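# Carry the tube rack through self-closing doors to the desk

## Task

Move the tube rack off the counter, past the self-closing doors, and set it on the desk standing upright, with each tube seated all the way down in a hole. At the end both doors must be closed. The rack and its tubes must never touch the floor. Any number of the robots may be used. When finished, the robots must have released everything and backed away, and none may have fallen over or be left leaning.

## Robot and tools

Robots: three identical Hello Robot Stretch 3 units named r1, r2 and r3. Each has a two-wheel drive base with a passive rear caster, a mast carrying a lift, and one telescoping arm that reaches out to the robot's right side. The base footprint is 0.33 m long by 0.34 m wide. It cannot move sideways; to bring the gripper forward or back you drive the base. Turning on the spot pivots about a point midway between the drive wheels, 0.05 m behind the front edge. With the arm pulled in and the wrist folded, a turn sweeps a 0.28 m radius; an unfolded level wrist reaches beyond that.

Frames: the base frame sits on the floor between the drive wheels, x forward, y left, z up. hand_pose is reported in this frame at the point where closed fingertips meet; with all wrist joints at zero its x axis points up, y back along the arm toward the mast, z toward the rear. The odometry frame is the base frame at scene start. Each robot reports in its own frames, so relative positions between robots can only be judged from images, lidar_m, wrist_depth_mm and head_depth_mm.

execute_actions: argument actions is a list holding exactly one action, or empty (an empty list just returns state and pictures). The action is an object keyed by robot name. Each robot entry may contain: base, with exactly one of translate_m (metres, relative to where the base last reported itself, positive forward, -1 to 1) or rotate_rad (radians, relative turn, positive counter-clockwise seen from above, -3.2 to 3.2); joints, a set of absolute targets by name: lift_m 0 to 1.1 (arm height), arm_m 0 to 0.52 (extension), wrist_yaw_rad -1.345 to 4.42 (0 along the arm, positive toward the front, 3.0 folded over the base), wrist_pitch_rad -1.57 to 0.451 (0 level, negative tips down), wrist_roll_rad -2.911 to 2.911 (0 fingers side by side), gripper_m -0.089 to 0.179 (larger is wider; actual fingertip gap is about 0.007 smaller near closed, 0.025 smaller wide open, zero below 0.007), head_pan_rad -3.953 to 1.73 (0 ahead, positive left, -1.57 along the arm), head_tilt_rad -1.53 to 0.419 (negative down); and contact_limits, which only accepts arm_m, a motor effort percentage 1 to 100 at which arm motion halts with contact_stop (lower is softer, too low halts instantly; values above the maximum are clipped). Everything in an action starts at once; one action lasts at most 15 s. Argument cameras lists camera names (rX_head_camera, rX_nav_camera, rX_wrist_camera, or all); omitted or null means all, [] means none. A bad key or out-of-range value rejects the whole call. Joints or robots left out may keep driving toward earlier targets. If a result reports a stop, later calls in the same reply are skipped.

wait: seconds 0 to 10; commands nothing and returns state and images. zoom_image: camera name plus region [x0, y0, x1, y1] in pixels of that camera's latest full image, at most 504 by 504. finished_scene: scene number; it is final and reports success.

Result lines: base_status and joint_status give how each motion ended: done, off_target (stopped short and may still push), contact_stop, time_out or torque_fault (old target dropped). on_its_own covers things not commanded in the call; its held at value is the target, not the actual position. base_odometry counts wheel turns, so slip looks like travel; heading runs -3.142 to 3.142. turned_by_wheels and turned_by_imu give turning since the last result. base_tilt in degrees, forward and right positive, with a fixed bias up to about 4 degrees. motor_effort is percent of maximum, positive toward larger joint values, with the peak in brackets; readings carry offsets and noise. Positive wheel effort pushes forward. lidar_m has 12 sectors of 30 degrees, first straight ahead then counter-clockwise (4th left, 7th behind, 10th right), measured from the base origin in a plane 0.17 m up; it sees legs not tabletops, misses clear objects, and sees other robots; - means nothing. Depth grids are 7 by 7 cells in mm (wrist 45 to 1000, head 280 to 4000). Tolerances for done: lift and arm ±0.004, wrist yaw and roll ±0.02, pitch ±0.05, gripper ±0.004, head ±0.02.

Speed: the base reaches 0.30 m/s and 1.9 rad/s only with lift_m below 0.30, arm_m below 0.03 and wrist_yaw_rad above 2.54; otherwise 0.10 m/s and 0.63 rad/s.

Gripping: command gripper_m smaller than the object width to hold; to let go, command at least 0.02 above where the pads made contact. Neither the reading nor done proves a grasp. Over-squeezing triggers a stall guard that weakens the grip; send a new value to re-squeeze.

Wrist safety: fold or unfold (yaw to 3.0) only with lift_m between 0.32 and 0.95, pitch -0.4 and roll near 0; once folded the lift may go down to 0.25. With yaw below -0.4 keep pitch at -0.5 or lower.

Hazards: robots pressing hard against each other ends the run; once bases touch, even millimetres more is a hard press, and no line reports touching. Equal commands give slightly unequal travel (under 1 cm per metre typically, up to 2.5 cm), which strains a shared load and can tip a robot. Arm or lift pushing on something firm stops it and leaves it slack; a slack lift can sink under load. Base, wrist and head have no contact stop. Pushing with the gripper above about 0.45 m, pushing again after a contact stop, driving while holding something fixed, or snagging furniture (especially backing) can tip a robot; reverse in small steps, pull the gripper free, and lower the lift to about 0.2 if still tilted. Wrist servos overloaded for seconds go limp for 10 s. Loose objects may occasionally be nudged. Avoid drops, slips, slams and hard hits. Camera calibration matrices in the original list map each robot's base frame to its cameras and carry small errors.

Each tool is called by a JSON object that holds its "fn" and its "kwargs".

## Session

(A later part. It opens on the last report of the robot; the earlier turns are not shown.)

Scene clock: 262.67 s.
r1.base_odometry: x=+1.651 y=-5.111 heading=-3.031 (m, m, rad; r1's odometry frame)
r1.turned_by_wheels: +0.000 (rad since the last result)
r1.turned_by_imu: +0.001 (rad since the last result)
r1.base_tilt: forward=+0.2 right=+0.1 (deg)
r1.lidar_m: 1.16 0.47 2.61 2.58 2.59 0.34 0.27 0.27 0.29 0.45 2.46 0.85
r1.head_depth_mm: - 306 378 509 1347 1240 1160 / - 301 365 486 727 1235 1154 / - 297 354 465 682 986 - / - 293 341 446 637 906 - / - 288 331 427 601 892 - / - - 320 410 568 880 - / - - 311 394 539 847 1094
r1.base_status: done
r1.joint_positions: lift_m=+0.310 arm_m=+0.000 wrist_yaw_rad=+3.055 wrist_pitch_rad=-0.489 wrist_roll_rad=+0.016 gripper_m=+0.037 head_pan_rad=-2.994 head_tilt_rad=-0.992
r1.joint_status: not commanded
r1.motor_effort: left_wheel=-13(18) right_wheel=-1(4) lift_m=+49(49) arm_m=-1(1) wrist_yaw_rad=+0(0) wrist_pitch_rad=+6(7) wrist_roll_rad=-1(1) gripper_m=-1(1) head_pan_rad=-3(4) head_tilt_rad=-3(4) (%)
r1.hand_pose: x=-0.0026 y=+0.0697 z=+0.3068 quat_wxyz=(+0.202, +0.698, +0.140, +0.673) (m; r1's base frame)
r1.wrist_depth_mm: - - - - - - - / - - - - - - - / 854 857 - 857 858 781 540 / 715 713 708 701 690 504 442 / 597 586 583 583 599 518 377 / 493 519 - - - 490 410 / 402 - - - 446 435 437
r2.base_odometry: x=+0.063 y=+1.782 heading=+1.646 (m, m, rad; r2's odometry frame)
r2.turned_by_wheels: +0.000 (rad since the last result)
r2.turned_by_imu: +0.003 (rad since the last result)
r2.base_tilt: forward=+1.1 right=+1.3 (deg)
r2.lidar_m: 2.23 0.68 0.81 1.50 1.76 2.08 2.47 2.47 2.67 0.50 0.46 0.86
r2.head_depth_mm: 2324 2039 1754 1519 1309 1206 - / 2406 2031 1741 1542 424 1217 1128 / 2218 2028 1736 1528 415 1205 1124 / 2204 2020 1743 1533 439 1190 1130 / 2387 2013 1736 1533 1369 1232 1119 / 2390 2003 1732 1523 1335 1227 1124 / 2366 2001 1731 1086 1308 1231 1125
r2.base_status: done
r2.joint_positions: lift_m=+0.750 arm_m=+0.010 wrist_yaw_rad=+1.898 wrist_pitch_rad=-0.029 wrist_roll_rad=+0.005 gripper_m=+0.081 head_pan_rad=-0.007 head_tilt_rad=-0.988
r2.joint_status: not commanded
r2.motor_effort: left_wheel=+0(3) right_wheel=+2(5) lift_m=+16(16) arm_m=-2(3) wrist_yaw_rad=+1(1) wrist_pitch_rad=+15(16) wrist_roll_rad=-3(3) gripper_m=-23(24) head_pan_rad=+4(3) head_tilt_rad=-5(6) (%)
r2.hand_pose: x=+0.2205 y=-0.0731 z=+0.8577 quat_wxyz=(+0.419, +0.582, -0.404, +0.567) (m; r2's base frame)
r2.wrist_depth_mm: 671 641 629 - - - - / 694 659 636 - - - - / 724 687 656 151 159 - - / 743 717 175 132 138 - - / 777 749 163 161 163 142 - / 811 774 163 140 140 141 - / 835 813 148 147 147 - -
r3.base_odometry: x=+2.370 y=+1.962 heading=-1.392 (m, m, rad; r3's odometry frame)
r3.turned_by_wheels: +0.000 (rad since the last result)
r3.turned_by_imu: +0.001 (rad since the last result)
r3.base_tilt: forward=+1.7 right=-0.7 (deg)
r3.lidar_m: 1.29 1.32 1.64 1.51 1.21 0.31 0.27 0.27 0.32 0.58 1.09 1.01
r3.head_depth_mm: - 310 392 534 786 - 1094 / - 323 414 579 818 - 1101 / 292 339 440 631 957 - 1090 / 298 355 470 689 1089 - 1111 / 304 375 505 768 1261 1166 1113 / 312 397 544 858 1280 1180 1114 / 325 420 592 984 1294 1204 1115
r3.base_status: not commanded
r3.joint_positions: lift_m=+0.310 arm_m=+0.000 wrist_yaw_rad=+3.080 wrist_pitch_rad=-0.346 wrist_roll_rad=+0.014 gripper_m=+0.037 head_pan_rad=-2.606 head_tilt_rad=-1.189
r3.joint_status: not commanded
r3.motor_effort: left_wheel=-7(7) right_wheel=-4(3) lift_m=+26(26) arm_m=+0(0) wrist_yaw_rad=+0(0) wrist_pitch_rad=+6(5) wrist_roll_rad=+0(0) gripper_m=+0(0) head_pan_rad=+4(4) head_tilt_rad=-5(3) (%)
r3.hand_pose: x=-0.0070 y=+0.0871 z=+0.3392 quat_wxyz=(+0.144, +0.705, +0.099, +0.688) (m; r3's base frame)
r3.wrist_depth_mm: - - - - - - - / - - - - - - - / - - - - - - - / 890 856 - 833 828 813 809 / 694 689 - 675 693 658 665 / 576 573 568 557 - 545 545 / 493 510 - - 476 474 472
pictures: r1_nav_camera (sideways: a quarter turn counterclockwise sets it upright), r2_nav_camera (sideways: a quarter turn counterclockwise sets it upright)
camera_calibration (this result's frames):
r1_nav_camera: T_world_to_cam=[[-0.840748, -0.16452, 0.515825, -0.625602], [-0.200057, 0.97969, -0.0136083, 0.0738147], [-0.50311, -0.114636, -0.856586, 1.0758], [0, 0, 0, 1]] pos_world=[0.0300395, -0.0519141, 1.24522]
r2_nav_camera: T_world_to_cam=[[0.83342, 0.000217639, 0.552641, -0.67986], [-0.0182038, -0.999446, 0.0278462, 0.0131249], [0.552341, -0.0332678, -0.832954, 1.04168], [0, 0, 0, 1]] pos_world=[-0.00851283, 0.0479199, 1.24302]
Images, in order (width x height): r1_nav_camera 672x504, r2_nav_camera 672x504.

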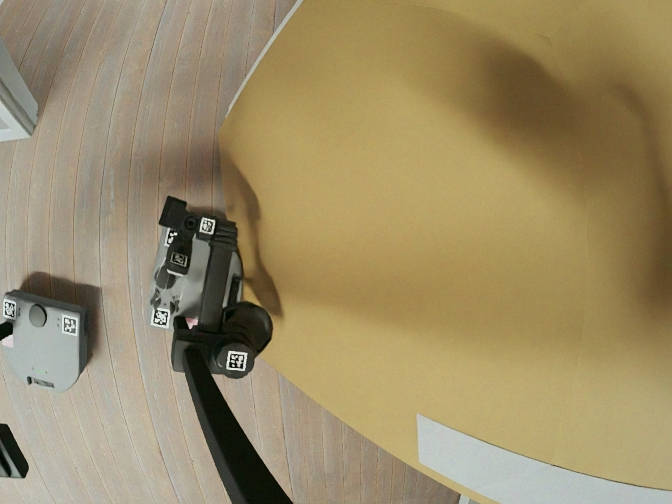

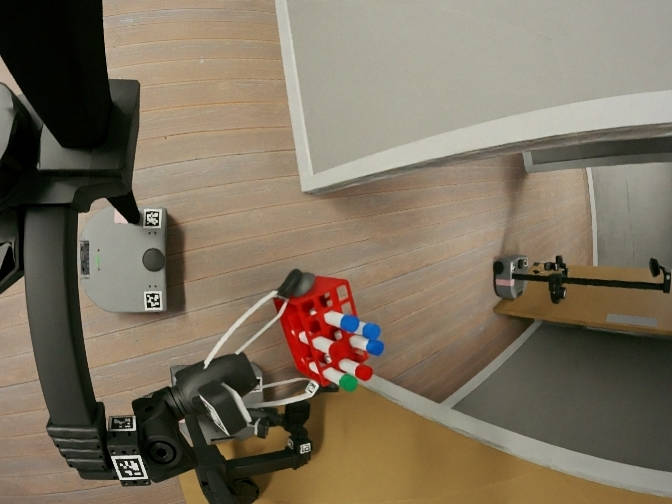

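{"fn": "execute_actions", "kwargs": {"actions": [{"r2":{"base":{"translate_m":0.78}}}], "cameras": []}}

{"fn": "execute_actions", "kwargs": {"actions": [{"r2":{"base":{"rotate_rad":0.29}}}], "cameras": ["r2_nav_camera"]}}

{"fn": "execute_actions", "kwargs": {"actions": [{"r2":{"base":{"translate_m":0.8}},"r1":{"base":{"translate_m":0.5}}}], "cameras": ["r2_nav_camera","r1_nav_camera"]}}

Scene clock: 278.27 s.
r1.base_odometry: x=+1.651 y=-5.111 heading=-3.031 (m, m, rad; r1's odometry frame)
r1.turned_by_wheels: +0.000 (rad since the last result)
r1.turned_by_imu: +0.003 (rad since the last result)
r1.base_tilt: forward=+0.1 right=+0.1 (deg)
r1.lidar_m: 1.16 2.26 2.61 2.58 2.59 0.34 0.27 0.27 0.29 0.45 0.71 0.76
r1.head_depth_mm: - 305 378 510 1348 1240 1155 / - 301 366 486 729 1236 1149 / - 297 353 464 682 987 - / - 293 341 445 639 907 - / - 288 331 427 602 896 - / - - 320 410 569 881 - / - - 311 394 539 846 1092
r1.base_status: not commanded
r1.joint_positions: lift_m=+0.310 arm_m=+0.000 wrist_yaw_rad=+3.055 wrist_pitch_rad=-0.489 wrist_roll_rad=+0.016 gripper_m=+0.037 head_pan_rad=-2.994 head_tilt_rad=-0.992
r1.joint_status: not commanded
r1.motor_effort: left_wheel=-13(13) right_wheel=-1(1) lift_m=+49(49) arm_m=-1(0) wrist_yaw_rad=+0(1) wrist_pitch_rad=+6(6) wrist_roll_rad=-1(1) gripper_m=+0(0) head_pan_rad=-3(3) head_tilt_rad=-4(4) (%)
r1.hand_pose: x=-0.0026 y=+0.0697 z=+0.3068 quat_wxyz=(+0.202, +0.698, +0.140, +0.673) (m; r1's base frame)
r1.wrist_depth_mm: - - - - - - - / - - - - - - - / 868 869 - 872 865 861 850 / 712 711 702 705 702 689 693 / 598 590 580 589 600 578 586 / 491 523 - - - 501 508 / 402 - - - 438 436 440
r2.base_odometry: x=+0.005 y=+2.559 heading=+1.646 (m, m, rad; r2's odometry frame)
r2.turned_by_wheels: +0.000 (rad since the last result)
r2.turned_by_imu: +0.003 (rad since the last result)
r2.base_tilt: forward=+1.1 right=+1.3 (deg)
r2.lidar_m: 1.45 1.65 1.02 0.30 0.29 2.30 3.20 0.70 0.62 0.54 0.58 1.42
r2.head_depth_mm: 2118 2023 1746 1540 469 1243 - / 1504 1774 1752 1536 424 1222 1129 / 1411 1782 1748 1534 417 1201 1124 / 1980 1787 1733 1530 439 1191 1124 / 2379 1994 1728 1532 1368 1231 1123 / 2380 2014 1721 1528 1365 1230 1122 / 2371 2001 1734 1519 1360 1226 1122
r2.base_status: done
r2.joint_positions: lift_m=+0.750 arm_m=+0.010 wrist_yaw_rad=+1.898 wrist_pitch_rad=-0.029 wrist_roll_rad=+0.005 gripper_m=+0.081 head_pan_rad=-0.007 head_tilt_rad=-0.988
r2.joint_status: not commanded
r2.motor_effort: left_wheel=+0(2) right_wheel=+2(5) lift_m=+16(16) arm_m=-3(3) wrist_yaw_rad=+1(1) wrist_pitch_rad=+16(16) wrist_roll_rad=-3(3) gripper_m=-23(23) head_pan_rad=+4(5) head_tilt_rad=-6(5) (%)
r2.hand_pose: x=+0.2205 y=-0.0731 z=+0.8577 quat_wxyz=(+0.419, +0.582, -0.404, +0.567) (m; r2's base frame)
r2.wrist_depth_mm: - - - - - - - / - - - - - - - / - - - 152 159 - - / - - 175 131 144 - - / - - 163 161 163 142 - / - - 164 140 140 140 - / - - 148 147 147 - -
r3.base_odometry: x=+2.370 y=+1.962 heading=-1.392 (m, m, rad; r3's odometry frame)
r3.turned_by_wheels: +0.000 (rad since the last result)
r3.turned_by_imu: +0.002 (rad since the last result)
r3.base_tilt: forward=+1.6 right=-0.7 (deg)
r3.lidar_m: 1.30 1.32 1.65 1.51 1.21 0.31 0.27 0.27 0.32 0.58 1.08 1.00
r3.head_depth_mm: - 310 392 533 786 - 1087 / - 323 415 580 813 - 1097 / 292 339 441 631 959 - 1089 / 297 356 472 695 1090 - 1103 / 304 375 506 768 1269 1161 1119 / 312 397 544 861 1277 1181 1119 / 325 420 588 983 1291 1207 1122
r3.base_status: not commanded
r3.joint_positions: lift_m=+0.310 arm_m=+0.000 wrist_yaw_rad=+3.080 wrist_pitch_rad=-0.346 wrist_roll_rad=+0.014 gripper_m=+0.037 head_pan_rad=-2.606 head_tilt_rad=-1.189
r3.joint_status: not commanded
r3.motor_effort: left_wheel=-7(7) right_wheel=-4(4) lift_m=+26(26) arm_m=+0(1) wrist_yaw_rad=+0(1) wrist_pitch_rad=+5(6) wrist_roll_rad=+0(0) gripper_m=+0(0) head_pan_rad=+4(5) head_tilt_rad=-5(5) (%)
r3.hand_pose: x=-0.0070 y=+0.0871 z=+0.3392 quat_wxyz=(+0.144, +0.705, +0.099, +0.688) (m; r3's base frame)
r3.wrist_depth_mm: - - - - - - - / - - - - - - - / - - - - - - - / 882 853 - 842 831 816 804 / 694 685 - 668 687 660 656 / 581 571 576 559 - 554 543 / 491 501 - - 481 478 475
pictures: none
No camera images: the call's "cameras" was empty. Leave "cameras" out to get every camera's image.

Scene clock: 279.67 s.
r1.base_odometry: x=+1.651 y=-5.111 heading=-3.031 (m, m, rad; r1's odometry frame)
r1.turned_by_wheels: +0.000 (rad since the last result)
r1.turned_by_imu: +0.000 (rad since the last result)
r1.base_tilt: forward=+0.2 right=+0.1 (deg)
r1.lidar_m: 1.16 2.27 2.60 2.59 2.59 0.34 0.27 0.27 0.29 0.46 0.71 0.72
r1.head_depth_mm: - 306 379 510 1350 1249 1158 / - 301 366 487 727 1237 1148 / - 297 353 464 679 988 - / - 293 342 445 636 911 - / - 288 330 427 602 895 - / - - 320 410 569 882 - / - - 311 394 539 844 1095
r1.base_status: not commanded
r1.joint_positions: lift_m=+0.310 arm_m=+0.000 wrist_yaw_rad=+3.055 wrist_pitch_rad=-0.489 wrist_roll_rad=+0.016 gripper_m=+0.037 head_pan_rad=-2.994 head_tilt_rad=-0.992
r1.joint_status: not commanded
r1.motor_effort: left_wheel=-13(13) right_wheel=-1(0) lift_m=+49(49) arm_m=-1(1) wrist_yaw_rad=+0(1) wrist_pitch_rad=+6(6) wrist_roll_rad=-1(1) gripper_m=-1(0) head_pan_rad=-4(4) head_tilt_rad=-4(3) (%)
r1.hand_pose: x=-0.0026 y=+0.0697 z=+0.3068 quat_wxyz=(+0.202, +0.698, +0.140, +0.673) (m; r1's base frame)
r1.wrist_depth_mm: - - - - - - - / - - - - - - - / 855 846 - 871 858 865 879 / 699 687 704 685 682 701 697 / 596 592 575 589 604 576 582 / 498 522 - - - 505 499 / 403 - - - 444 444 438
r2.base_odometry: x=+0.005 y=+2.559 heading=+1.936 (m, m, rad; r2's odometry frame)
r2.turned_by_wheels: +0.290 (rad since the last result)
r2.turned_by_imu: +0.293 (rad since the last result)
r2.base_tilt: forward=+1.1 right=+1.3 (deg)
r2.lidar_m: 2.26 1.19 0.92 0.29 2.05 3.28 3.22 0.70 0.54 0.56 1.26 1.45
r2.head_depth_mm: 1594 1699 1718 1543 1313 1244 - / 2406 2032 1747 1536 424 1218 1130 / 2422 2023 1748 1529 415 1200 1131 / 2413 2005 1726 1535 439 1192 1127 / 2232 2013 1730 1535 1361 1234 1124 / 2187 2000 1735 1530 1366 1229 1122 / 2200 2006 1727 1519 1364 1229 1123
r2.base_status: done
r2.joint_positions: lift_m=+0.750 arm_m=+0.010 wrist_yaw_rad=+1.898 wrist_pitch_rad=-0.029 wrist_roll_rad=+0.005 gripper_m=+0.081 head_pan_rad=-0.007 head_tilt_rad=-0.988
r2.joint_status: not commanded
r2.motor_effort: left_wheel=-1(5) right_wheel=+2(6) lift_m=+16(16) arm_m=-4(3) wrist_yaw_rad=+2(1) wrist_pitch_rad=+15(15) wrist_roll_rad=-3(3) gripper_m=-24(23) head_pan_rad=+4(4) head_tilt_rad=-5(6) (%)
r2.hand_pose: x=+0.2205 y=-0.0731 z=+0.8577 quat_wxyz=(+0.419, +0.582, -0.404, +0.567) (m; r2's base frame)
r2.wrist_depth_mm: 799 - - - - - - / 817 - - - - - - / 823 - - 151 159 - - / 840 - 176 132 146 - - / 863 - 163 161 162 142 - / 848 - 164 141 140 140 - / 841 - 148 148 147 - -
r3.base_odometry: x=+2.370 y=+1.962 heading=-1.392 (m, m, rad; r3's odometry frame)
r3.turned_by_wheels: +0.000 (rad since the last result)
r3.turned_by_imu: +0.000 (rad since the last result)
r3.base_tilt: forward=+1.7 right=-0.7 (deg)
r3.lidar_m: 1.29 1.32 1.65 1.51 1.20 0.31 0.27 0.27 0.32 0.58 1.08 1.00
r3.head_depth_mm: - 310 392 534 785 - 1078 / - 323 416 578 815 - 1092 / 292 339 442 631 955 - 1093 / 298 356 471 690 1089 - 1114 / 304 375 503 767 1267 1165 1110 / 312 396 544 860 1285 1181 1125 / 326 420 589 983 1294 1196 1126
r3.base_status: not commanded
r3.joint_positions: lift_m=+0.310 arm_m=+0.000 wrist_yaw_rad=+3.080 wrist_pitch_rad=-0.346 wrist_roll_rad=+0.014 gripper_m=+0.037 head_pan_rad=-2.606 head_tilt_rad=-1.189
r3.joint_status: not commanded
r3.motor_effort: left_wheel=-7(7) right_wheel=-2(3) lift_m=+26(26) arm_m=+0(0) wrist_yaw_rad=+0(1) wrist_pitch_rad=+6(5) wrist_roll_rad=+0(0) gripper_m=+0(0) head_pan_rad=+4(5) head_tilt_rad=-4(4) (%)
r3.hand_pose: x=-0.0070 y=+0.0871 z=+0.3392 quat_wxyz=(+0.144, +0.705, +0.099, +0.688) (m; r3's base frame)
r3.wrist_depth_mm: - - - - - - - / - - - - - - - / - - - - - - - / 878 872 - 847 828 814 810 / 692 684 - 673 680 659 658 / 569 570 572 566 - 557 550 / 497 507 - - 476 478 474
pictures: r2_nav_camera (sideways: a quarter turn counterclockwise sets it upright)
camera_calibration (this result's frames):
r2_nav_camera: T_world_to_cam=[[0.833457, 0.000218609, 0.552584, -0.679786], [-0.0182005, -0.999446, 0.027847, 0.0131239], [0.552284, -0.0332666, -0.832992, 1.04173], [0, 0, 0, 1]] pos_world=[-0.00851692, 0.0479199, 1.24302]
Images, in order (width x height): r2_nav_camera 672x504.

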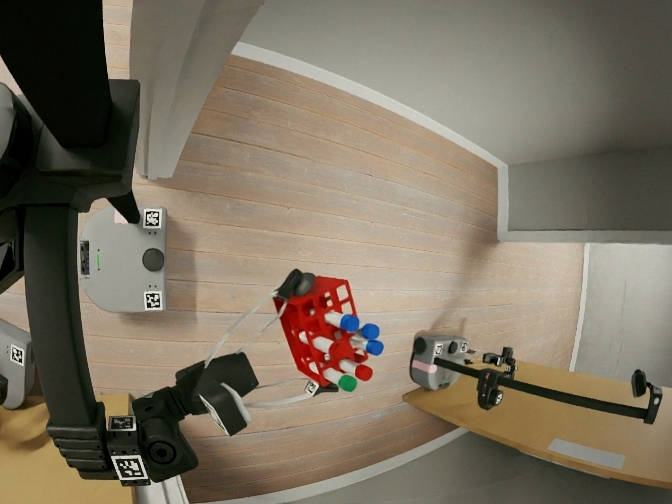

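Scene clock: 289.13 s.
r1.base_odometry: x=+1.154 y=-5.166 heading=-3.031 (m, m, rad; r1's odometry frame)
r1.turned_by_wheels: +0.000 (rad since the last result)
r1.turned_by_imu: +0.002 (rad since the last result)
r1.base_tilt: forward=+0.1 right=+0.1 (deg)
r1.lidar_m: 0.91 1.78 2.06 2.71 2.71 0.27 0.27 0.34 0.73 1.31 0.46 0.52
r1.head_depth_mm: - - 299 353 442 1222 1155 / - 287 320 388 497 674 1148 / - 297 348 431 569 710 - / - 315 381 485 662 914 - / 295 342 422 552 797 1211 - / 310 373 471 639 991 1213 - / 335 413 536 763 1267 1194 1093
r1.base_status: done
r1.joint_positions: lift_m=+0.310 arm_m=+0.000 wrist_yaw_rad=+3.055 wrist_pitch_rad=-0.489 wrist_roll_rad=+0.016 gripper_m=+0.037 head_pan_rad=-2.994 head_tilt_rad=-0.992
r1.joint_status: not commanded
r1.motor_effort: left_wheel=-6(7) right_wheel=-11(12) lift_m=+49(49) arm_m=-1(0) wrist_yaw_rad=+0(1) wrist_pitch_rad=+6(6) wrist_roll_rad=-1(1) gripper_m=-1(0) head_pan_rad=-3(3) head_tilt_rad=-4(3) (%)
r1.hand_pose: x=-0.0026 y=+0.0697 z=+0.3068 quat_wxyz=(+0.202, +0.698, +0.140, +0.673) (m; r1's base frame)
r1.wrist_depth_mm: - - - - - - - / - - - - - - - / 872 863 - 848 850 874 866 / 268 699 706 701 697 702 701 / 278 583 582 588 614 589 583 / 289 353 - - - 499 502 / 283 - - - 444 436 442
r2.base_odometry: x=-0.281 y=+3.307 heading=+1.935 (m, m, rad; r2's odometry frame)
r2.turned_by_wheels: +0.000 (rad since the last result)
r2.turned_by_imu: +0.004 (rad since the last result)
r2.base_tilt: forward=+1.1 right=+1.3 (deg)
r2.lidar_m: 1.46 1.09 0.85 0.83 0.89 0.80 1.20 1.00 1.22 1.26 0.77 0.79
r2.head_depth_mm: 2405 2050 1758 1511 470 1241 - / 2394 2019 1750 1537 424 1224 1130 / 2379 2020 1748 1543 414 1204 1127 / 2399 2029 1736 1524 440 1198 1122 / 2257 1790 1741 1528 1367 1229 1123 / 1420 1660 1733 1523 1360 1228 1122 / 1425 1687 1728 1522 1369 1231 1119
r2.base_status: done
r2.joint_positions: lift_m=+0.750 arm_m=+0.010 wrist_yaw_rad=+1.898 wrist_pitch_rad=-0.029 wrist_roll_rad=+0.005 gripper_m=+0.081 head_pan_rad=-0.007 head_tilt_rad=-0.988
r2.joint_status: not commanded
r2.motor_effort: left_wheel=-1(4) right_wheel=+2(6) lift_m=+16(16) arm_m=-4(4) wrist_yaw_rad=+1(1) wrist_pitch_rad=+16(15) wrist_roll_rad=-3(3) gripper_m=-24(23) head_pan_rad=+4(4) head_tilt_rad=-5(6) (%)
r2.hand_pose: x=+0.2205 y=-0.0731 z=+0.8577 quat_wxyz=(+0.419, +0.582, -0.404, +0.567) (m; r2's base frame)
r2.wrist_depth_mm: 739 910 - - - - - / 776 961 - - - - - / 775 974 - 152 160 - - / 777 979 176 132 137 - - / 785 916 162 160 162 142 - / 792 - 164 141 140 140 - / 789 - 148 147 147 - -
r3.base_odometry: x=+2.370 y=+1.962 heading=-1.392 (m, m, rad; r3's odometry frame)
r3.turned_by_wheels: +0.000 (rad since the last result)
r3.turned_by_imu: +0.002 (rad since the last result)
r3.base_tilt: forward=+1.7 right=-0.8 (deg)
r3.lidar_m: 1.30 1.32 0.83 1.51 1.21 0.31 0.27 0.27 0.32 0.58 1.08 1.00
r3.head_depth_mm: - 311 391 533 785 - 1085 / - 323 414 579 815 - 1095 / 292 339 441 630 957 - 1092 / 297 356 471 693 1087 - 1115 / 304 376 505 767 1267 1163 1113 / 311 396 541 861 1287 1190 1118 / 326 420 589 981 1294 1207 1119
r3.base_status: not commanded
r3.joint_positions: lift_m=+0.310 arm_m=+0.000 wrist_yaw_rad=+3.080 wrist_pitch_rad=-0.346 wrist_roll_rad=+0.014 gripper_m=+0.037 head_pan_rad=-2.606 head_tilt_rad=-1.189
r3.joint_status: not commanded
r3.motor_effort: left_wheel=-7(7) right_wheel=-3(3) lift_m=+26(26) arm_m=+0(0) wrist_yaw_rad=-1(0) wrist_pitch_rad=+6(6) wrist_roll_rad=+0(0) gripper_m=+0(0) head_pan_rad=+5(4) head_tilt_rad=-5(5) (%)
r3.hand_pose: x=-0.0070 y=+0.0871 z=+0.3392 quat_wxyz=(+0.144, +0.705, +0.099, +0.688) (m; r3's base frame)
r3.wrist_depth_mm: - - - - - - - / - - - - - - - / - - - - 854 869 - / 851 873 - 837 823 813 789 / 702 700 - 669 688 653 654 / 588 575 571 570 - 556 551 / 490 501 - - 477 471 472
pictures: r1_nav_camera (sideways: a quarter turn counterclockwise sets it upright), r2_nav_camera (sideways: a quarter turn counterclockwise sets it upright)
camera_calibration (this result's frames):
r1_nav_camera: T_world_to_cam=[[-0.840748, -0.16452, 0.515825, -0.625602], [-0.200057, 0.97969, -0.0136083, 0.0738147], [-0.50311, -0.114636, -0.856586, 1.0758], [0, 0, 0, 1]] pos_world=[0.0300395, -0.0519141, 1.24522]
r2_nav_camera: T_world_to_cam=[[0.833474, 0.000218521, 0.552559, -0.679754], [-0.0181996, -0.999446, 0.0278473, 0.0131235], [0.552259, -0.0332664, -0.833008, 1.04175], [0, 0, 0, 1]] pos_world=[-0.00851866, 0.0479199, 1.24302]
Images, in order (width x height): r1_nav_camera 672x504, r2_nav_camera 672x504.

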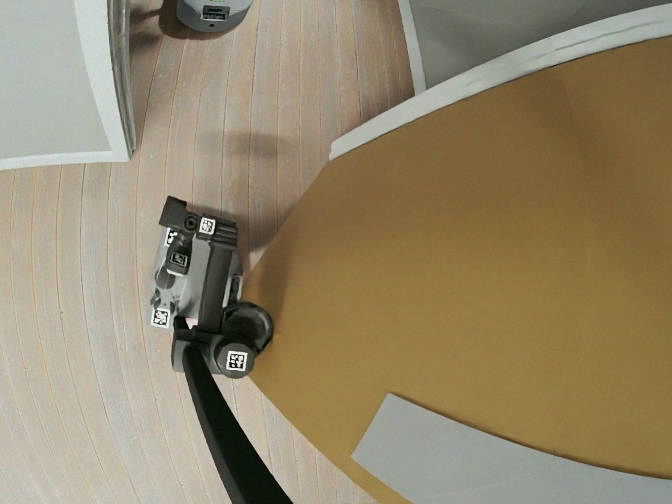

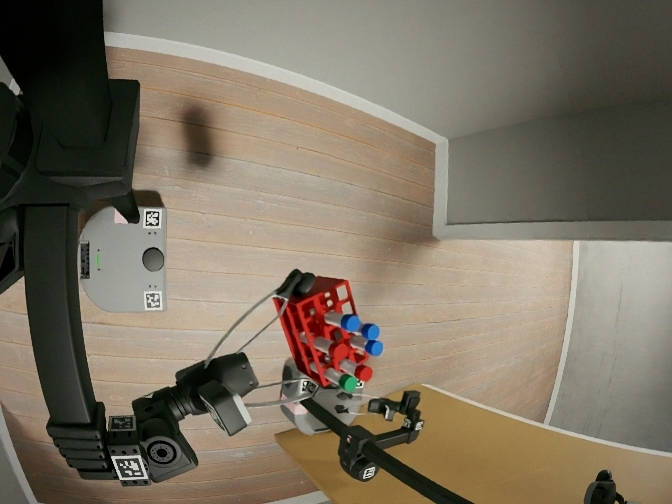

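{"fn": "execute_actions", "kwargs": {"actions": [{"r2":{"base":{"rotate_rad":-0.13}},"r1":{"base":{"rotate_rad":-1.65},"joints":{"head_pan_rad":0}}}], "cameras": ["r1_nav_camera"]}}

{"fn": "execute_actions", "kwargs": {"actions": [{"r2":{"base":{"translate_m":0.75}}}], "cameras": ["r2_nav_camera","r3_nav_camera"]}}

Scene clock: 300.53 s.
r1.base_odometry: x=+1.154 y=-5.166 heading=+1.602 (m, m, rad; r1's odometry frame)
r1.turned_by_wheels: -1.650 (rad since the last result)
r1.turned_by_imu: -1.615 (rad since the last result)
r1.base_tilt: forward=+0.1 right=+0.1 (deg)
r1.lidar_m: 1.30 0.45 0.50 0.83 1.78 1.99 2.72 2.71 0.21 0.22 0.28 0.61
r1.head_depth_mm: 2061 2102 1824 1574 1238 874 672 / 2409 2144 1815 1565 1383 1234 947 / 2043 2126 1798 1564 1375 1230 1110 / 2057 2051 1775 1529 1353 1218 1106 / 2501 2080 1658 1544 1343 1206 1099 / 2504 2043 1535 1513 1337 1194 1091 / 2457 1972 1634 1504 1070 1156 1078
r1.base_status: done
r1.joint_positions: lift_m=+0.310 arm_m=+0.000 wrist_yaw_rad=+3.055 wrist_pitch_rad=-0.489 wrist_roll_rad=+0.016 gripper_m=+0.037 head_pan_rad=-0.006 head_tilt_rad=-0.992
r1.joint_status: all done
r1.motor_effort: left_wheel=-10(10) right_wheel=+4(16) lift_m=+49(49) arm_m=-1(0) wrist_yaw_rad=-1(0) wrist_pitch_rad=+6(6) wrist_roll_rad=-1(0) gripper_m=-1(0) head_pan_rad=+4(52) head_tilt_rad=-4(3) (%)
r1.hand_pose: x=-0.0026 y=+0.0697 z=+0.3068 quat_wxyz=(+0.202, +0.698, +0.140, +0.673) (m; r1's base frame)
r1.wrist_depth_mm: - - - - 783 538 417 / - - - - 842 556 425 / 899 880 - 862 811 582 429 / 700 695 707 723 702 598 450 / 594 588 586 584 608 563 510 / 503 521 - - - 506 512 / 459 - - - 449 448 440
r2.base_odometry: x=-0.281 y=+3.307 heading=+1.806 (m, m, rad; r2's odometry frame)
r2.turned_by_wheels: -0.130 (rad since the last result)
r2.turned_by_imu: -0.132 (rad since the last result)
r2.base_tilt: forward=+1.1 right=+1.3 (deg)
r2.lidar_m: 1.46 1.23 0.88 0.84 0.86 0.80 0.80 1.00 1.06 1.26 0.94 0.77
r2.head_depth_mm: 2405 1709 1653 1339 470 1241 - / 2422 2015 1741 1513 424 1230 1131 / 2414 2016 1751 1539 418 1201 1130 / 2401 2009 1738 1531 439 1193 1122 / 2392 2001 1737 1536 1367 1233 1125 / 2372 1929 1731 1514 1356 1227 1120 / 1373 1607 1727 1523 1359 1234 1126
r2.base_status: done
r2.joint_positions: lift_m=+0.750 arm_m=+0.010 wrist_yaw_rad=+1.898 wrist_pitch_rad=-0.029 wrist_roll_rad=+0.005 gripper_m=+0.081 head_pan_rad=-0.007 head_tilt_rad=-0.988
r2.joint_status: not commanded
r2.motor_effort: left_wheel=+1(5) right_wheel=+0(3) lift_m=+16(16) arm_m=-3(3) wrist_yaw_rad=+1(2) wrist_pitch_rad=+15(16) wrist_roll_rad=-2(3) gripper_m=-23(23) head_pan_rad=+4(4) head_tilt_rad=-5(5) (%)
r2.hand_pose: x=+0.2205 y=-0.0731 z=+0.8577 quat_wxyz=(+0.419, +0.582, -0.404, +0.567) (m; r2's base frame)
r2.wrist_depth_mm: 824 - - - - - - / 818 - - - - - - / 840 - - 152 159 - - / 850 - 176 132 137 - 967 / 856 - 163 160 162 141 966 / 856 - 163 141 140 140 859 / 827 - 148 147 147 - 687
r3.base_odometry: x=+2.370 y=+1.962 heading=-1.392 (m, m, rad; r3's odometry frame)
r3.turned_by_wheels: +0.000 (rad since the last result)
r3.turned_by_imu: +0.001 (rad since the last result)
r3.base_tilt: forward=+1.7 right=-0.8 (deg)
r3.lidar_m: 1.30 1.32 0.83 1.51 1.21 0.31 0.27 0.27 0.32 0.58 1.08 1.00
r3.head_depth_mm: - 310 391 533 784 - 1081 / - 323 414 579 811 - 1098 / 291 339 442 630 959 - 1089 / 298 355 470 691 1088 - 1116 / 304 375 503 770 1263 1169 1119 / 311 396 544 863 1289 1190 1119 / 326 420 590 985 1299 1204 1117
r3.base_status: not commanded
r3.joint_positions: lift_m=+0.310 arm_m=+0.000 wrist_yaw_rad=+3.080 wrist_pitch_rad=-0.346 wrist_roll_rad=+0.014 gripper_m=+0.037 head_pan_rad=-2.606 head_tilt_rad=-1.189
r3.joint_status: not commanded
r3.motor_effort: left_wheel=-7(7) right_wheel=-3(4) lift_m=+26(26) arm_m=+0(0) wrist_yaw_rad=+0(0) wrist_pitch_rad=+5(6) wrist_roll_rad=+0(0) gripper_m=+0(0) head_pan_rad=+4(5) head_tilt_rad=-4(5) (%)
r3.hand_pose: x=-0.0070 y=+0.0871 z=+0.3392 quat_wxyz=(+0.144, +0.705, +0.099, +0.688) (m; r3's base frame)
r3.wrist_depth_mm: - - - - - - - / - - - - - - - / - - - - 864 859 - / 884 865 - 849 813 816 821 / 701 679 - 676 688 655 653 / 579 570 575 562 - 557 547 / 493 502 - - 478 477 469
pictures: r1_nav_camera (sideways: a quarter turn counterclockwise sets it upright)
camera_calibration (this result's frames):
r1_nav_camera: T_world_to_cam=[[0.856034, 0.0335153, 0.515831, -0.635961], [0.0473043, -0.998788, -0.0136079, 0.0723053], [0.51475, 0.0360499, -0.856582, 1.06959], [0, 0, 0, 1]] pos_world=[-0.00958657, 0.0549735, 1.24522]
Images, in order (width x height): r1_nav_camera 672x504.

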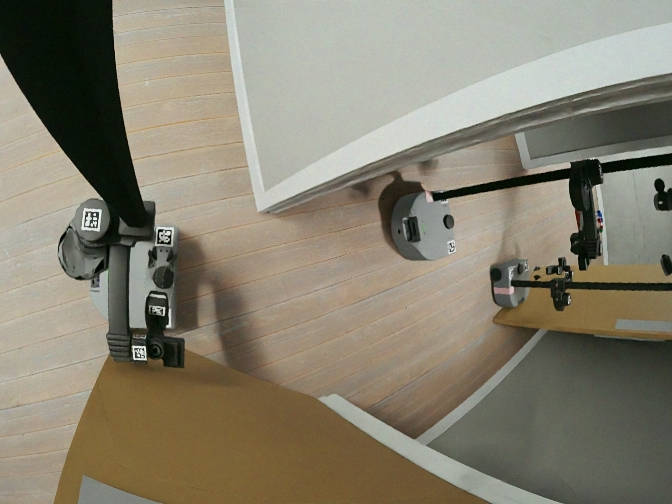

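Scene clock: 309.50 s.
r1.base_odometry: x=+1.154 y=-5.166 heading=+1.602 (m, m, rad; r1's odometry frame)
r1.turned_by_wheels: +0.000 (rad since the last result)
r1.turned_by_imu: +0.002 (rad since the last result)
r1.base_tilt: forward=+0.2 right=+0.1 (deg)
r1.lidar_m: 2.00 0.45 0.50 0.83 1.78 2.00 2.72 2.72 0.21 0.22 0.28 0.61
r1.head_depth_mm: 2051 2091 1830 1598 1238 870 671 / 2405 2148 1819 1574 1384 1228 951 / 2040 2120 1790 1550 1376 1231 1118 / 2068 2063 1794 1541 1360 1223 1106 / 2512 2054 1765 1524 1348 1216 1108 / 2525 1935 1736 1518 1336 1200 1093 / 2409 1917 1735 1506 1068 1160 1080
r1.base_status: not commanded
r1.joint_positions: lift_m=+0.310 arm_m=+0.000 wrist_yaw_rad=+3.055 wrist_pitch_rad=-0.489 wrist_roll_rad=+0.016 gripper_m=+0.037 head_pan_rad=-0.006 head_tilt_rad=-0.992
r1.joint_status: not commanded
r1.motor_effort: left_wheel=-10(9) right_wheel=+4(4) lift_m=+50(49) arm_m=+0(1) wrist_yaw_rad=-2(0) wrist_pitch_rad=+6(6) wrist_roll_rad=-1(1) gripper_m=-1(1) head_pan_rad=+4(3) head_tilt_rad=-4(3) (%)
r1.hand_pose: x=-0.0026 y=+0.0697 z=+0.3068 quat_wxyz=(+0.202, +0.698, +0.140, +0.673) (m; r1's base frame)
r1.wrist_depth_mm: - - - - 779 542 420 / - - - - 830 558 429 / 894 888 - 860 812 594 434 / 703 688 694 694 697 609 450 / 598 592 581 586 600 563 512 / 505 521 - - - 501 493 / 455 - - - 445 446 441
r2.base_odometry: x=-0.455 y=+4.036 heading=+1.806 (m, m, rad; r2's odometry frame)
r2.turned_by_wheels: +0.000 (rad since the last result)
r2.turned_by_imu: +0.004 (rad since the last result)
r2.base_tilt: forward=+1.1 right=+1.3 (deg)
r2.lidar_m: 3.93 0.74 0.90 0.86 0.88 1.18 1.54 1.63 0.50 0.40 0.70 0.85
r2.head_depth_mm: 2406 2034 1749 1545 469 1239 - / 2408 2023 1752 1536 424 1221 1128 / 2407 2017 1750 1537 419 1200 1128 / 2383 2005 1738 1530 439 1190 1118 / 2371 2010 1728 1528 1364 1232 1125 / 2367 2004 1729 1529 1361 1234 1124 / 2369 2007 1685 1204 1338 1228 1122
r2.base_status: done
r2.joint_positions: lift_m=+0.750 arm_m=+0.010 wrist_yaw_rad=+1.898 wrist_pitch_rad=-0.029 wrist_roll_rad=+0.005 gripper_m=+0.081 head_pan_rad=-0.007 head_tilt_rad=-0.988
r2.joint_status: not commanded
r2.motor_effort: left_wheel=+1(5) right_wheel=+0(2) lift_m=+16(16) arm_m=-4(2) wrist_yaw_rad=+1(1) wrist_pitch_rad=+16(15) wrist_roll_rad=-3(3) gripper_m=-23(24) head_pan_rad=+4(4) head_tilt_rad=-5(5) (%)
r2.hand_pose: x=+0.2205 y=-0.0731 z=+0.8577 quat_wxyz=(+0.419, +0.582, -0.404, +0.567) (m; r2's base frame)
r2.wrist_depth_mm: 804 756 688 - - - - / 825 782 705 - - - - / 855 817 727 152 159 - - / 867 842 175 132 144 - - / 860 892 163 161 163 142 - / 868 936 164 140 140 140 - / 848 974 148 146 147 - -
r3.base_odometry: x=+2.370 y=+1.962 heading=-1.392 (m, m, rad; r3's odometry frame)
r3.turned_by_wheels: +0.000 (rad since the last result)
r3.turned_by_imu: +0.001 (rad since the last result)
r3.base_tilt: forward=+1.6 right=-0.8 (deg)
r3.lidar_m: 0.40 1.32 1.65 1.51 1.20 0.31 0.27 0.27 0.32 0.58 1.08 1.00
r3.head_depth_mm: - 311 391 533 785 - 1086 / - 323 414 578 815 - 1088 / 292 339 440 632 959 - 1093 / 297 356 471 690 1091 - 1114 / 304 375 503 769 1266 1171 1111 / 312 396 545 865 1286 1194 1114 / 326 420 590 988 1280 1198 1121
r3.base_status: not commanded
r3.joint_positions: lift_m=+0.310 arm_m=+0.000 wrist_yaw_rad=+3.080 wrist_pitch_rad=-0.346 wrist_roll_rad=+0.014 gripper_m=+0.037 head_pan_rad=-2.606 head_tilt_rad=-1.189
r3.joint_status: not commanded
r3.motor_effort: left_wheel=-7(7) right_wheel=-4(4) lift_m=+26(26) arm_m=+0(1) wrist_yaw_rad=+1(1) wrist_pitch_rad=+5(5) wrist_roll_rad=+0(0) gripper_m=+0(0) head_pan_rad=+5(5) head_tilt_rad=-5(4) (%)
r3.hand_pose: x=-0.0070 y=+0.0871 z=+0.3392 quat_wxyz=(+0.144, +0.705, +0.099, +0.688) (m; r3's base frame)
r3.wrist_depth_mm: - - - - - - - / - - - - - - - / - - - - - - - / 886 871 - 849 835 821 818 / 696 690 - 669 691 660 653 / 579 573 570 561 - 554 362 / 494 503 - - 475 465 334
pictures: r2_nav_camera (sideways: a quarter turn counterclockwise sets it upright), r3_nav_camera (sideways: a quarter turn counterclockwise sets it upright)
camera_calibration (this result's frames):
r2_nav_camera: T_world_to_cam=[[0.833485, 0.000221535, 0.552542, -0.679732], [-0.0181953, -0.999447, 0.0278476, 0.0131232], [0.552242, -0.0332642, -0.83302, 1.04176], [0, 0, 0, 1]] pos_world=[-0.00852004, 0.0479199, 1.24302]
r3_nav_camera: T_world_to_cam=[[-0.835968, -0.445905, 0.319884, -0.36659], [-0.484198, 0.873667, -0.0475231, 0.117458], [-0.258281, -0.194615, -0.946264, 1.18562], [0, 0, 0, 1]] pos_world=[0.0566392, -0.0353435, 1.24476]
Images, in order (width x height): r2_nav_camera 672x504, r3_nav_camera 672x504.

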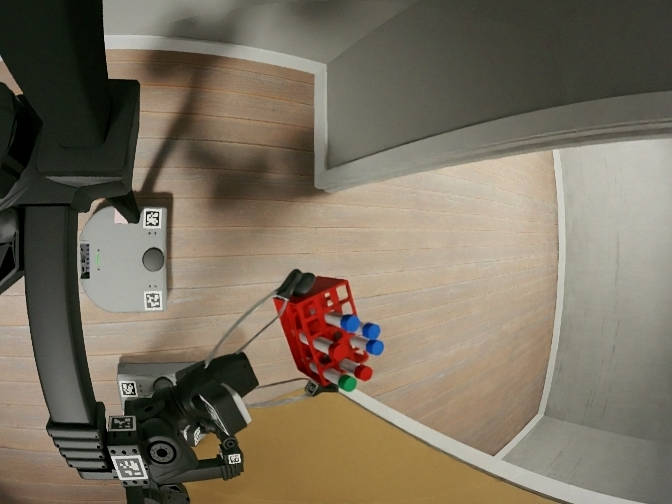

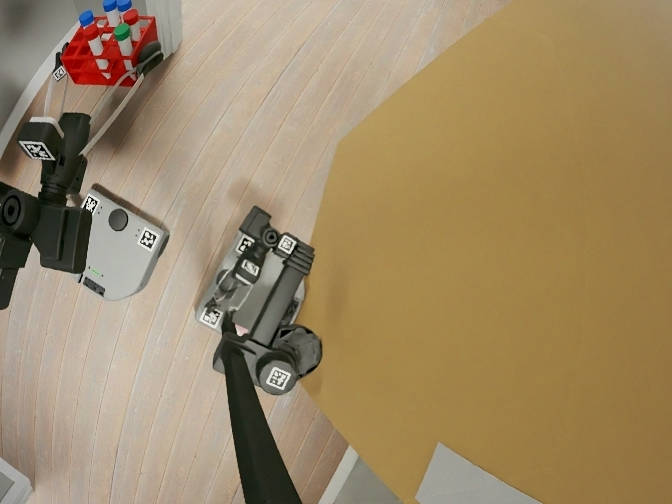

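{"fn": "execute_actions", "kwargs": {"actions": [{"r2":{"base":{"translate_m":1}},"r1":{"base":{"rotate_rad":-0.17}}}], "cameras": []}}

{"fn": "execute_actions", "kwargs": {"actions": [{"r2":{"base":{"translate_m":0.4}},"r1":{"base":{"translate_m":0.4}},"r3":{"base":{"translate_m":0.3}}}], "cameras": []}}

{"fn": "execute_actions", "kwargs": {"actions": [{"r2":{"base":{"rotate_rad":1.3},"joints":{"head_tilt_rad":-0.6}},"r1":{"base":{"rotate_rad":0.45}},"r3":{"base":{"rotate_rad":-1.6},"joints":{"head_pan_rad":0,"head_tilt_rad":-1.0}}}], "cameras": ["r2_nav_camera","r3_nav_camera","r1_nav_camera"]}}

Scene clock: 328.30 s.
r1.base_odometry: x=+1.154 y=-5.166 heading=+1.432 (m, m, rad; r1's odometry frame)
r1.turned_by_wheels: -0.170 (rad since the last result)
r1.turned_by_imu: -0.166 (rad since the last result)
r1.base_tilt: forward=+0.2 right=+0.1 (deg)
r1.lidar_m: 2.01 0.47 0.45 0.66 1.80 1.86 2.78 2.71 0.19 0.19 0.23 0.40
r1.head_depth_mm: 1663 1845 1143 998 783 645 546 / 1911 2039 1809 1542 1309 974 766 / 2248 2135 1811 1560 1369 1226 1110 / 2457 2121 1771 1544 1366 1213 1115 / 2047 2091 1761 1526 1351 1211 1098 / 2024 2020 1754 1512 1352 1207 1092 / 2436 2044 1718 1502 1326 1168 1083
r1.base_status: done
r1.joint_positions: lift_m=+0.310 arm_m=-0.001 wrist_yaw_rad=+3.063 wrist_pitch_rad=-0.489 wrist_roll_rad=+0.016 gripper_m=+0.037 head_pan_rad=-0.006 head_tilt_rad=-0.992
r1.joint_status: not commanded
r1.motor_effort: left_wheel=-2(5) right_wheel=-4(5) lift_m=+49(49) arm_m=+1(1) wrist_yaw_rad=-8(9) wrist_pitch_rad=+6(6) wrist_roll_rad=-1(1) gripper_m=+0(0) head_pan_rad=+4(4) head_tilt_rad=-3(4) (%)
r1.hand_pose: x=-0.0044 y=+0.0700 z=+0.3068 quat_wxyz=(+0.199, +0.697, +0.143, +0.674) (m; r1's base frame)
r1.wrist_depth_mm: - - - 960 644 481 376 / - - - - 687 509 405 / 874 881 - 861 719 526 457 / 697 695 - 699 677 552 664 / 587 599 587 584 599 569 588 / 508 518 - - - 499 498 / 454 - - - 447 444 445
r2.base_odometry: x=-0.688 y=+5.009 heading=+1.806 (m, m, rad; r2's odometry frame)
r2.turned_by_wheels: +0.000 (rad since the last result)
r2.turned_by_imu: +0.005 (rad since the last result)
r2.base_tilt: forward=+1.1 right=+1.4 (deg)
r2.lidar_m: 2.95 3.03 2.64 0.81 0.38 0.42 2.54 0.92 0.64 0.64 2.30 3.06
r2.head_depth_mm: 2420 2040 1756 1540 1315 1241 - / 2397 2024 1748 1535 424 1223 1128 / 2408 2026 1743 1531 415 1202 1125 / 2404 2009 1730 1527 439 1191 1125 / 2377 2015 1733 1532 1366 1234 1123 / 2376 2000 1723 1527 1359 1227 1122 / 2374 1997 1724 1527 1357 1233 1124
r2.base_status: done
r2.joint_positions: lift_m=+0.750 arm_m=+0.010 wrist_yaw_rad=+1.898 wrist_pitch_rad=-0.029 wrist_roll_rad=+0.005 gripper_m=+0.081 head_pan_rad=-0.007 head_tilt_rad=-0.988
r2.joint_status: not commanded
r2.motor_effort: left_wheel=+1(6) right_wheel=+1(3) lift_m=+16(16) arm_m=-4(3) wrist_yaw_rad=+1(1) wrist_pitch_rad=+15(15) wrist_roll_rad=-3(3) gripper_m=-23(23) head_pan_rad=+4(4) head_tilt_rad=-4(5) (%)
r2.hand_pose: x=+0.2205 y=-0.0731 z=+0.8577 quat_wxyz=(+0.419, +0.582, -0.404, +0.567) (m; r2's base frame)
r2.wrist_depth_mm: - - - - - - - / - - - - - - - / - - - 151 159 - - / - - 176 132 144 - - / - - 163 161 162 142 - / - - 163 140 140 140 - / - - 148 148 147 - -
r3.base_odometry: x=+2.370 y=+1.962 heading=-1.392 (m, m, rad; r3's odometry frame)
r3.turned_by_wheels: +0.000 (rad since the last result)
r3.turned_by_imu: +0.002 (rad since the last result)
r3.base_tilt: forward=+1.7 right=-0.7 (deg)
r3.lidar_m: 1.30 1.32 1.65 1.51 1.20 0.31 0.27 0.27 0.32 0.58 1.06 1.00
r3.head_depth_mm: - 309 392 533 786 - 1084 / - 323 415 577 813 - 1095 / 292 339 441 629 956 - 1084 / 297 356 471 695 1089 - 1109 / 304 375 504 768 1258 1165 1116 / 311 396 543 868 1292 1182 1115 / 326 420 586 983 1284 1201 1120
r3.base_status: not commanded
r3.joint_positions: lift_m=+0.310 arm_m=+0.000 wrist_yaw_rad=+3.080 wrist_pitch_rad=-0.346 wrist_roll_rad=+0.014 gripper_m=+0.037 head_pan_rad=-2.606 head_tilt_rad=-1.189
r3.joint_status: not commanded
r3.motor_effort: left_wheel=-7(7) right_wheel=-4(3) lift_m=+26(26) arm_m=+0(0) wrist_yaw_rad=+0(0) wrist_pitch_rad=+5(5) wrist_roll_rad=+0(0) gripper_m=+0(0) head_pan_rad=+5(4) head_tilt_rad=-4(4) (%)
r3.hand_pose: x=-0.0070 y=+0.0871 z=+0.3392 quat_wxyz=(+0.144, +0.705, +0.099, +0.688) (m; r3's base frame)
r3.wrist_depth_mm: - - - - - - - / - - - - - - - / - - - - - - - / 881 853 - 832 834 815 804 / 690 694 - 669 692 662 656 / 574 569 560 562 - 554 544 / 494 505 - - 476 472 470
pictures: none
No camera images: the call's "cameras" was empty. Leave "cameras" out to get every camera's image.

Scene clock: 333.77 s.
r1.base_odometry: x=+1.209 y=-4.770 heading=+1.432 (m, m, rad; r1's odometry frame)
r1.turned_by_wheels: -0.001 (rad since the last result)
r1.turned_by_imu: +0.000 (rad since the last result)
r1.base_tilt: forward=+0.2 right=+0.1 (deg)
r1.lidar_m: 1.59 1.58 1.27 0.33 0.34 2.06 0.34 0.24 0.22 0.23 0.30 0.58
r1.head_depth_mm: 1435 1567 1708 1583 1378 970 721 / 1650 1829 1817 1565 1382 1233 1021 / 1939 2032 1792 1555 1376 1230 1111 / 2343 2105 1779 1552 1361 1211 1104 / 2379 2077 1755 1533 1352 1205 1102 / 2305 2006 1742 1514 1347 1198 1093 / 1565 1773 1723 1493 1331 1190 1080
r1.base_status: done
r1.joint_positions: lift_m=+0.310 arm_m=-0.001 wrist_yaw_rad=+3.057 wrist_pitch_rad=-0.489 wrist_roll_rad=+0.016 gripper_m=+0.037 head_pan_rad=-0.006 head_tilt_rad=-0.992
r1.joint_status: not commanded
r1.on_its_own: left_wheel is at rest, and its effort (-23) is outside its rest range (-18 to +18)
r1.motor_effort: left_wheel=-23(24) right_wheel=+7(14) lift_m=+49(49) arm_m=+1(1) wrist_yaw_rad=-2(9) wrist_pitch_rad=+6(6) wrist_roll_rad=+0(1) gripper_m=-1(1) head_pan_rad=+4(3) head_tilt_rad=-4(4) (%)
r1.hand_pose: x=-0.0031 y=+0.0699 z=+0.3068 quat_wxyz=(+0.201, +0.698, +0.141, +0.673) (m; r1's base frame)
r1.wrist_depth_mm: - - 353 379 - - - / - - - 415 - - - / 879 864 - 469 867 856 840 / 691 702 677 535 688 689 698 / 586 595 593 568 608 582 578 / 515 524 - - - 504 505 / 451 - - - 446 442 435
r2.base_odometry: x=-0.781 y=+5.398 heading=+1.806 (m, m, rad; r2's odometry frame)
r2.turned_by_wheels: +0.000 (rad since the last result)
r2.turned_by_imu: +0.002 (rad since the last result)
r2.base_tilt: forward=+1.1 right=+1.4 (deg)
r2.lidar_m: 2.55 2.63 2.42 2.06 0.86 0.66 1.37 0.86 0.83 2.07 2.29 2.67
r2.head_depth_mm: 2372 2030 1766 1541 1312 1243 - / 2365 2027 1754 1540 425 1227 1129 / 2386 2010 1751 1535 419 1208 1127 / 2360 2017 1738 1539 440 1191 1126 / 2333 2009 1734 1525 1369 1232 1123 / 2320 2010 1736 1528 1366 1234 1119 / 2323 1992 1727 1521 1362 1233 1125
r2.base_status: done
r2.joint_positions: lift_m=+0.750 arm_m=+0.010 wrist_yaw_rad=+1.898 wrist_pitch_rad=-0.029 wrist_roll_rad=+0.005 gripper_m=+0.081 head_pan_rad=-0.007 head_tilt_rad=-0.988
r2.joint_status: not commanded
r2.motor_effort: left_wheel=+1(5) right_wheel=+1(4) lift_m=+16(16) arm_m=-3(4) wrist_yaw_rad=+2(1) wrist_pitch_rad=+15(16) wrist_roll_rad=-3(3) gripper_m=-24(23) head_pan_rad=+5(5) head_tilt_rad=-6(5) (%)
r2.hand_pose: x=+0.2205 y=-0.0731 z=+0.8577 quat_wxyz=(+0.419, +0.582, -0.404, +0.567) (m; r2's base frame)
r2.wrist_depth_mm: - - - - - - - / - - - - - - - / - - - 151 159 - - / - - 176 132 145 - - / - - 163 161 162 142 - / - - 164 141 140 140 - / - - 148 148 147 - -
r3.base_odometry: x=+2.423 y=+1.667 heading=-1.391 (m, m, rad; r3's odometry frame)
r3.turned_by_wheels: +0.000 (rad since the last result)
r3.turned_by_imu: +0.003 (rad since the last result)
r3.base_tilt: forward=+1.7 right=-0.7 (deg)
r3.lidar_m: 0.99 1.02 1.33 1.57 1.66 0.27 0.27 0.30 0.49 1.33 0.80 0.93
r3.head_depth_mm: 295 338 411 521 681 - 1085 / 314 374 465 615 801 - 1096 / 345 422 539 747 1078 - 1095 / 383 478 637 952 1297 - 1114 / 432 557 780 1308 1290 1162 1114 / 492 665 1014 1383 1277 1185 1122 / 576 823 1452 1398 1278 1200 1119
r3.base_status: done
r3.joint_positions: lift_m=+0.310 arm_m=+0.000 wrist_yaw_rad=+3.080 wrist_pitch_rad=-0.346 wrist_roll_rad=+0.014 gripper_m=+0.037 head_pan_rad=-2.606 head_tilt_rad=-1.189
r3.joint_status: not commanded
r3.motor_effort: left_wheel=-6(7) right_wheel=-16(15) lift_m=+26(26) arm_m=-1(1) wrist_yaw_rad=+0(1) wrist_pitch_rad=+5(5) wrist_roll_rad=+0(0) gripper_m=+0(0) head_pan_rad=+4(4) head_tilt_rad=-5(4) (%)
r3.hand_pose: x=-0.0070 y=+0.0871 z=+0.3392 quat_wxyz=(+0.144, +0.705, +0.099, +0.688) (m; r3's base frame)
r3.wrist_depth_mm: - - - - - - - / - - - - - - - / - - - - - - - / 866 854 - 819 830 811 809 / 690 690 - 674 684 662 654 / 574 576 569 562 - 555 541 / 305 509 - - 478 472 474
pictures: none
No camera images: the call's "cameras" was empty. Leave "cameras" out to get every camera's image.

Scene clock: 337.23 s.
r1.base_odometry: x=+1.209 y=-4.770 heading=+1.881 (m, m, rad; r1's odometry frame)
r1.turned_by_wheels: +0.449 (rad since the last result)
r1.turned_by_imu: +0.427 (rad since the last result)
r1.base_tilt: forward=+0.2 right=+0.1 (deg)
r1.lidar_m: 1.59 1.39 0.33 0.33 2.01 2.62 0.29 0.25 0.25 0.30 0.55 1.58
r1.head_depth_mm: 2279 2182 1835 1593 1392 1239 1117 / 2276 2171 1818 1573 1377 1235 1118 / 1632 1976 1808 1549 1372 1227 1119 / 1692 1838 1770 1547 1364 1222 1106 / 1654 1925 1765 1524 1352 1208 1100 / 2291 2034 1743 1521 1341 1202 1087 / 2249 2031 1710 1505 1333 1197 1065
r1.base_status: rotate_rad off_target (by the wheels' count: +0.4491 of +0.4500)
r1.joint_positions: lift_m=+0.310 arm_m=-0.001 wrist_yaw_rad=+3.057 wrist_pitch_rad=-0.489 wrist_roll_rad=+0.016 gripper_m=+0.037 head_pan_rad=-0.006 head_tilt_rad=-0.992
r1.joint_status: not commanded
r1.on_its_own: left_wheel is at rest, and its effort (-31) is outside its rest range (-18 to +18)
r1.motor_effort: left_wheel=-31(33) right_wheel=+3(14) lift_m=+50(50) arm_m=+0(1) wrist_yaw_rad=-4(2) wrist_pitch_rad=+6(6) wrist_roll_rad=+0(0) gripper_m=+0(0) head_pan_rad=+3(4) head_tilt_rad=-4(4) (%)
r1.hand_pose: x=-0.0031 y=+0.0698 z=+0.3068 quat_wxyz=(+0.201, +0.698, +0.141, +0.673) (m; r1's base frame)
r1.wrist_depth_mm: - - - - 347 375 - / - - - - 380 - - / 884 870 - 791 430 810 839 / 715 703 693 679 487 690 694 / 597 596 590 569 570 585 578 / 513 522 - - - 505 507 / 450 - - - 440 446 438
r2.base_odometry: x=-0.781 y=+5.398 heading=+3.106 (m, m, rad; r2's odometry frame)
r2.turned_by_wheels: +1.300 (rad since the last result)
r2.turned_by_imu: +1.315 (rad since the last result)
r2.base_tilt: forward=+1.1 right=+1.3 (deg)
r2.lidar_m: 2.41 1.24 0.67 0.66 1.03 0.84 1.13 2.22 2.52 2.56 2.55 2.91
r2.head_depth_mm: 2502 2820 3029 2262 1818 1498 382 / 2404 2657 2849 2278 1817 1500 398 / 2334 2630 2820 2272 1811 1491 399 / 2260 2558 2780 2302 1803 1497 1283 / 2185 2487 2690 2293 1817 1502 1280 / 2132 2385 2626 2285 1806 1500 1280 / 2108 2302 2506 2228 1820 1494 1275
r2.base_status: done
r2.joint_positions: lift_m=+0.750 arm_m=+0.010 wrist_yaw_rad=+1.898 wrist_pitch_rad=-0.029 wrist_roll_rad=+0.005 gripper_m=+0.081 head_pan_rad=-0.007 head_tilt_rad=-0.606
r2.joint_status: all done
r2.motor_effort: left_wheel=-1(5) right_wheel=+2(6) lift_m=+16(16) arm_m=-4(3) wrist_yaw_rad=+2(1) wrist_pitch_rad=+15(16) wrist_roll_rad=-3(3) gripper_m=-23(24) head_pan_rad=+5(4) head_tilt_rad=+2(27) (%)
r2.hand_pose: x=+0.2205 y=-0.0731 z=+0.8577 quat_wxyz=(+0.419, +0.582, -0.404, +0.567) (m; r2's base frame)
r2.wrist_depth_mm: 768 - - - - - - / 757 - - - - - - / 775 - - 151 159 - - / 783 - 175 132 144 - - / 783 967 163 160 163 142 - / 769 - 164 141 140 140 - / 745 - 148 148 147 - -
r3.base_odometry: x=+2.423 y=+1.667 heading=-2.992 (m, m, rad; r3's odometry frame)
r3.turned_by_wheels: -1.600 (rad since the last result)
r3.turned_by_imu: -1.568 (rad since the last result)
r3.base_tilt: forward=+1.7 right=-0.7 (deg)
r3.lidar_m: 1.23 0.80 0.90 0.99 1.01 1.29 1.57 1.59 0.20 0.20 0.23 0.40
r3.head_depth_mm: 2457 2064 1764 1486 1131 921 774 / 2501 2044 1743 1532 1356 1216 1111 / 2484 2065 1758 1525 1362 1225 1112 / 2472 2073 1653 1540 1364 1230 1115 / 2335 1981 1651 1537 1367 1226 1123 / 2484 2095 1778 1524 1365 1231 1110 / 2493 2067 1773 1513 1351 1232 1121
r3.base_status: done
r3.joint_positions: lift_m=+0.310 arm_m=+0.000 wrist_yaw_rad=+3.080 wrist_pitch_rad=-0.346 wrist_roll_rad=+0.014 gripper_m=+0.037 head_pan_rad=-0.007 head_tilt_rad=-1.001
r3.joint_status: all done
r3.motor_effort: left_wheel=-6(6) right_wheel=+3(29) lift_m=+26(26) arm_m=-1(1) wrist_yaw_rad=-2(0) wrist_pitch_rad=+5(5) wrist_roll_rad=+0(0) gripper_m=+0(0) head_pan_rad=+5(60) head_tilt_rad=+1(13) (%)
r3.hand_pose: x=-0.0070 y=+0.0871 z=+0.3392 quat_wxyz=(+0.144, +0.705, +0.099, +0.688) (m; r3's base frame)
r3.wrist_depth_mm: 852 896 920 955 - - 742 / 921 985 - - - - 750 / 964 - - - - 999 747 / 874 861 - 831 815 823 736 / 689 682 - 671 688 663 656 / 576 570 573 565 - 549 543 / 489 502 - - 478 473 472
pictures: r1_nav_camera (sideways: a quarter turn counterclockwise sets it upright), r2_nav_camera (sideways: a quarter turn counterclockwise sets it upright), r3_nav_camera (sideways: a quarter turn counterclockwise sets it upright)
camera_calibration (this result's frames):
r1_nav_camera: T_world_to_cam=[[0.856034, 0.0335169, 0.515832, -0.635961], [0.0473061, -0.998788, -0.0136079, 0.0723052], [0.51475, 0.0360508, -0.856582, 1.06959], [0, 0, 0, 1]] pos_world=[-0.00958664, 0.0549735, 1.24522]
r2_nav_camera: T_world_to_cam=[[0.567576, 0.00216474, 0.823318, -1.03098], [-0.0276101, -0.999384, 0.0216614, 0.0212218], [0.822858, -0.0350264, -0.567167, 0.694352], [0, 0, 0, 1]] pos_world=[0.0143905, 0.0477612, 1.24217]
r3_nav_camera: T_world_to_cam=[[0.869683, -0.0487416, 0.491198, -0.600126], [-0.0264974, -0.998288, -0.0521455, 0.120696], [0.492899, 0.0323346, -0.869486, 1.08131], [0, 0, 0, 1]] pos_world=[-0.00785683, 0.0562747, 1.24126]
Images, in order (width x height): r1_nav_camera 672x504, r2_nav_camera 672x504, r3_nav_camera 672x504.

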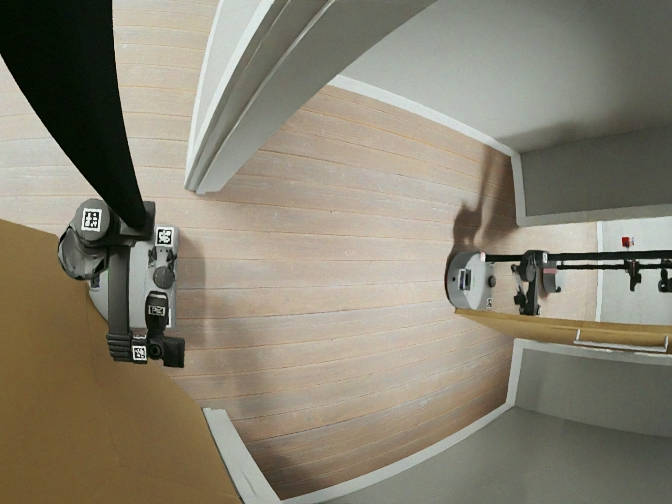

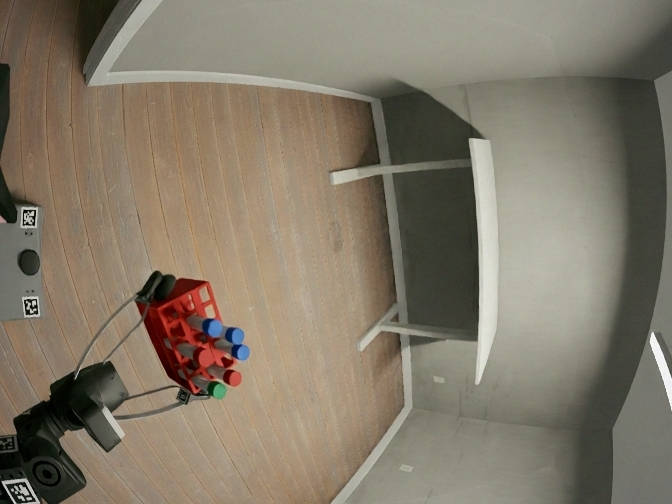

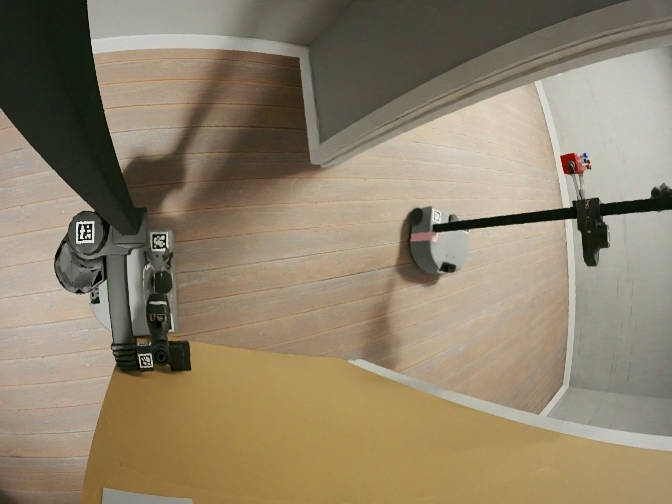

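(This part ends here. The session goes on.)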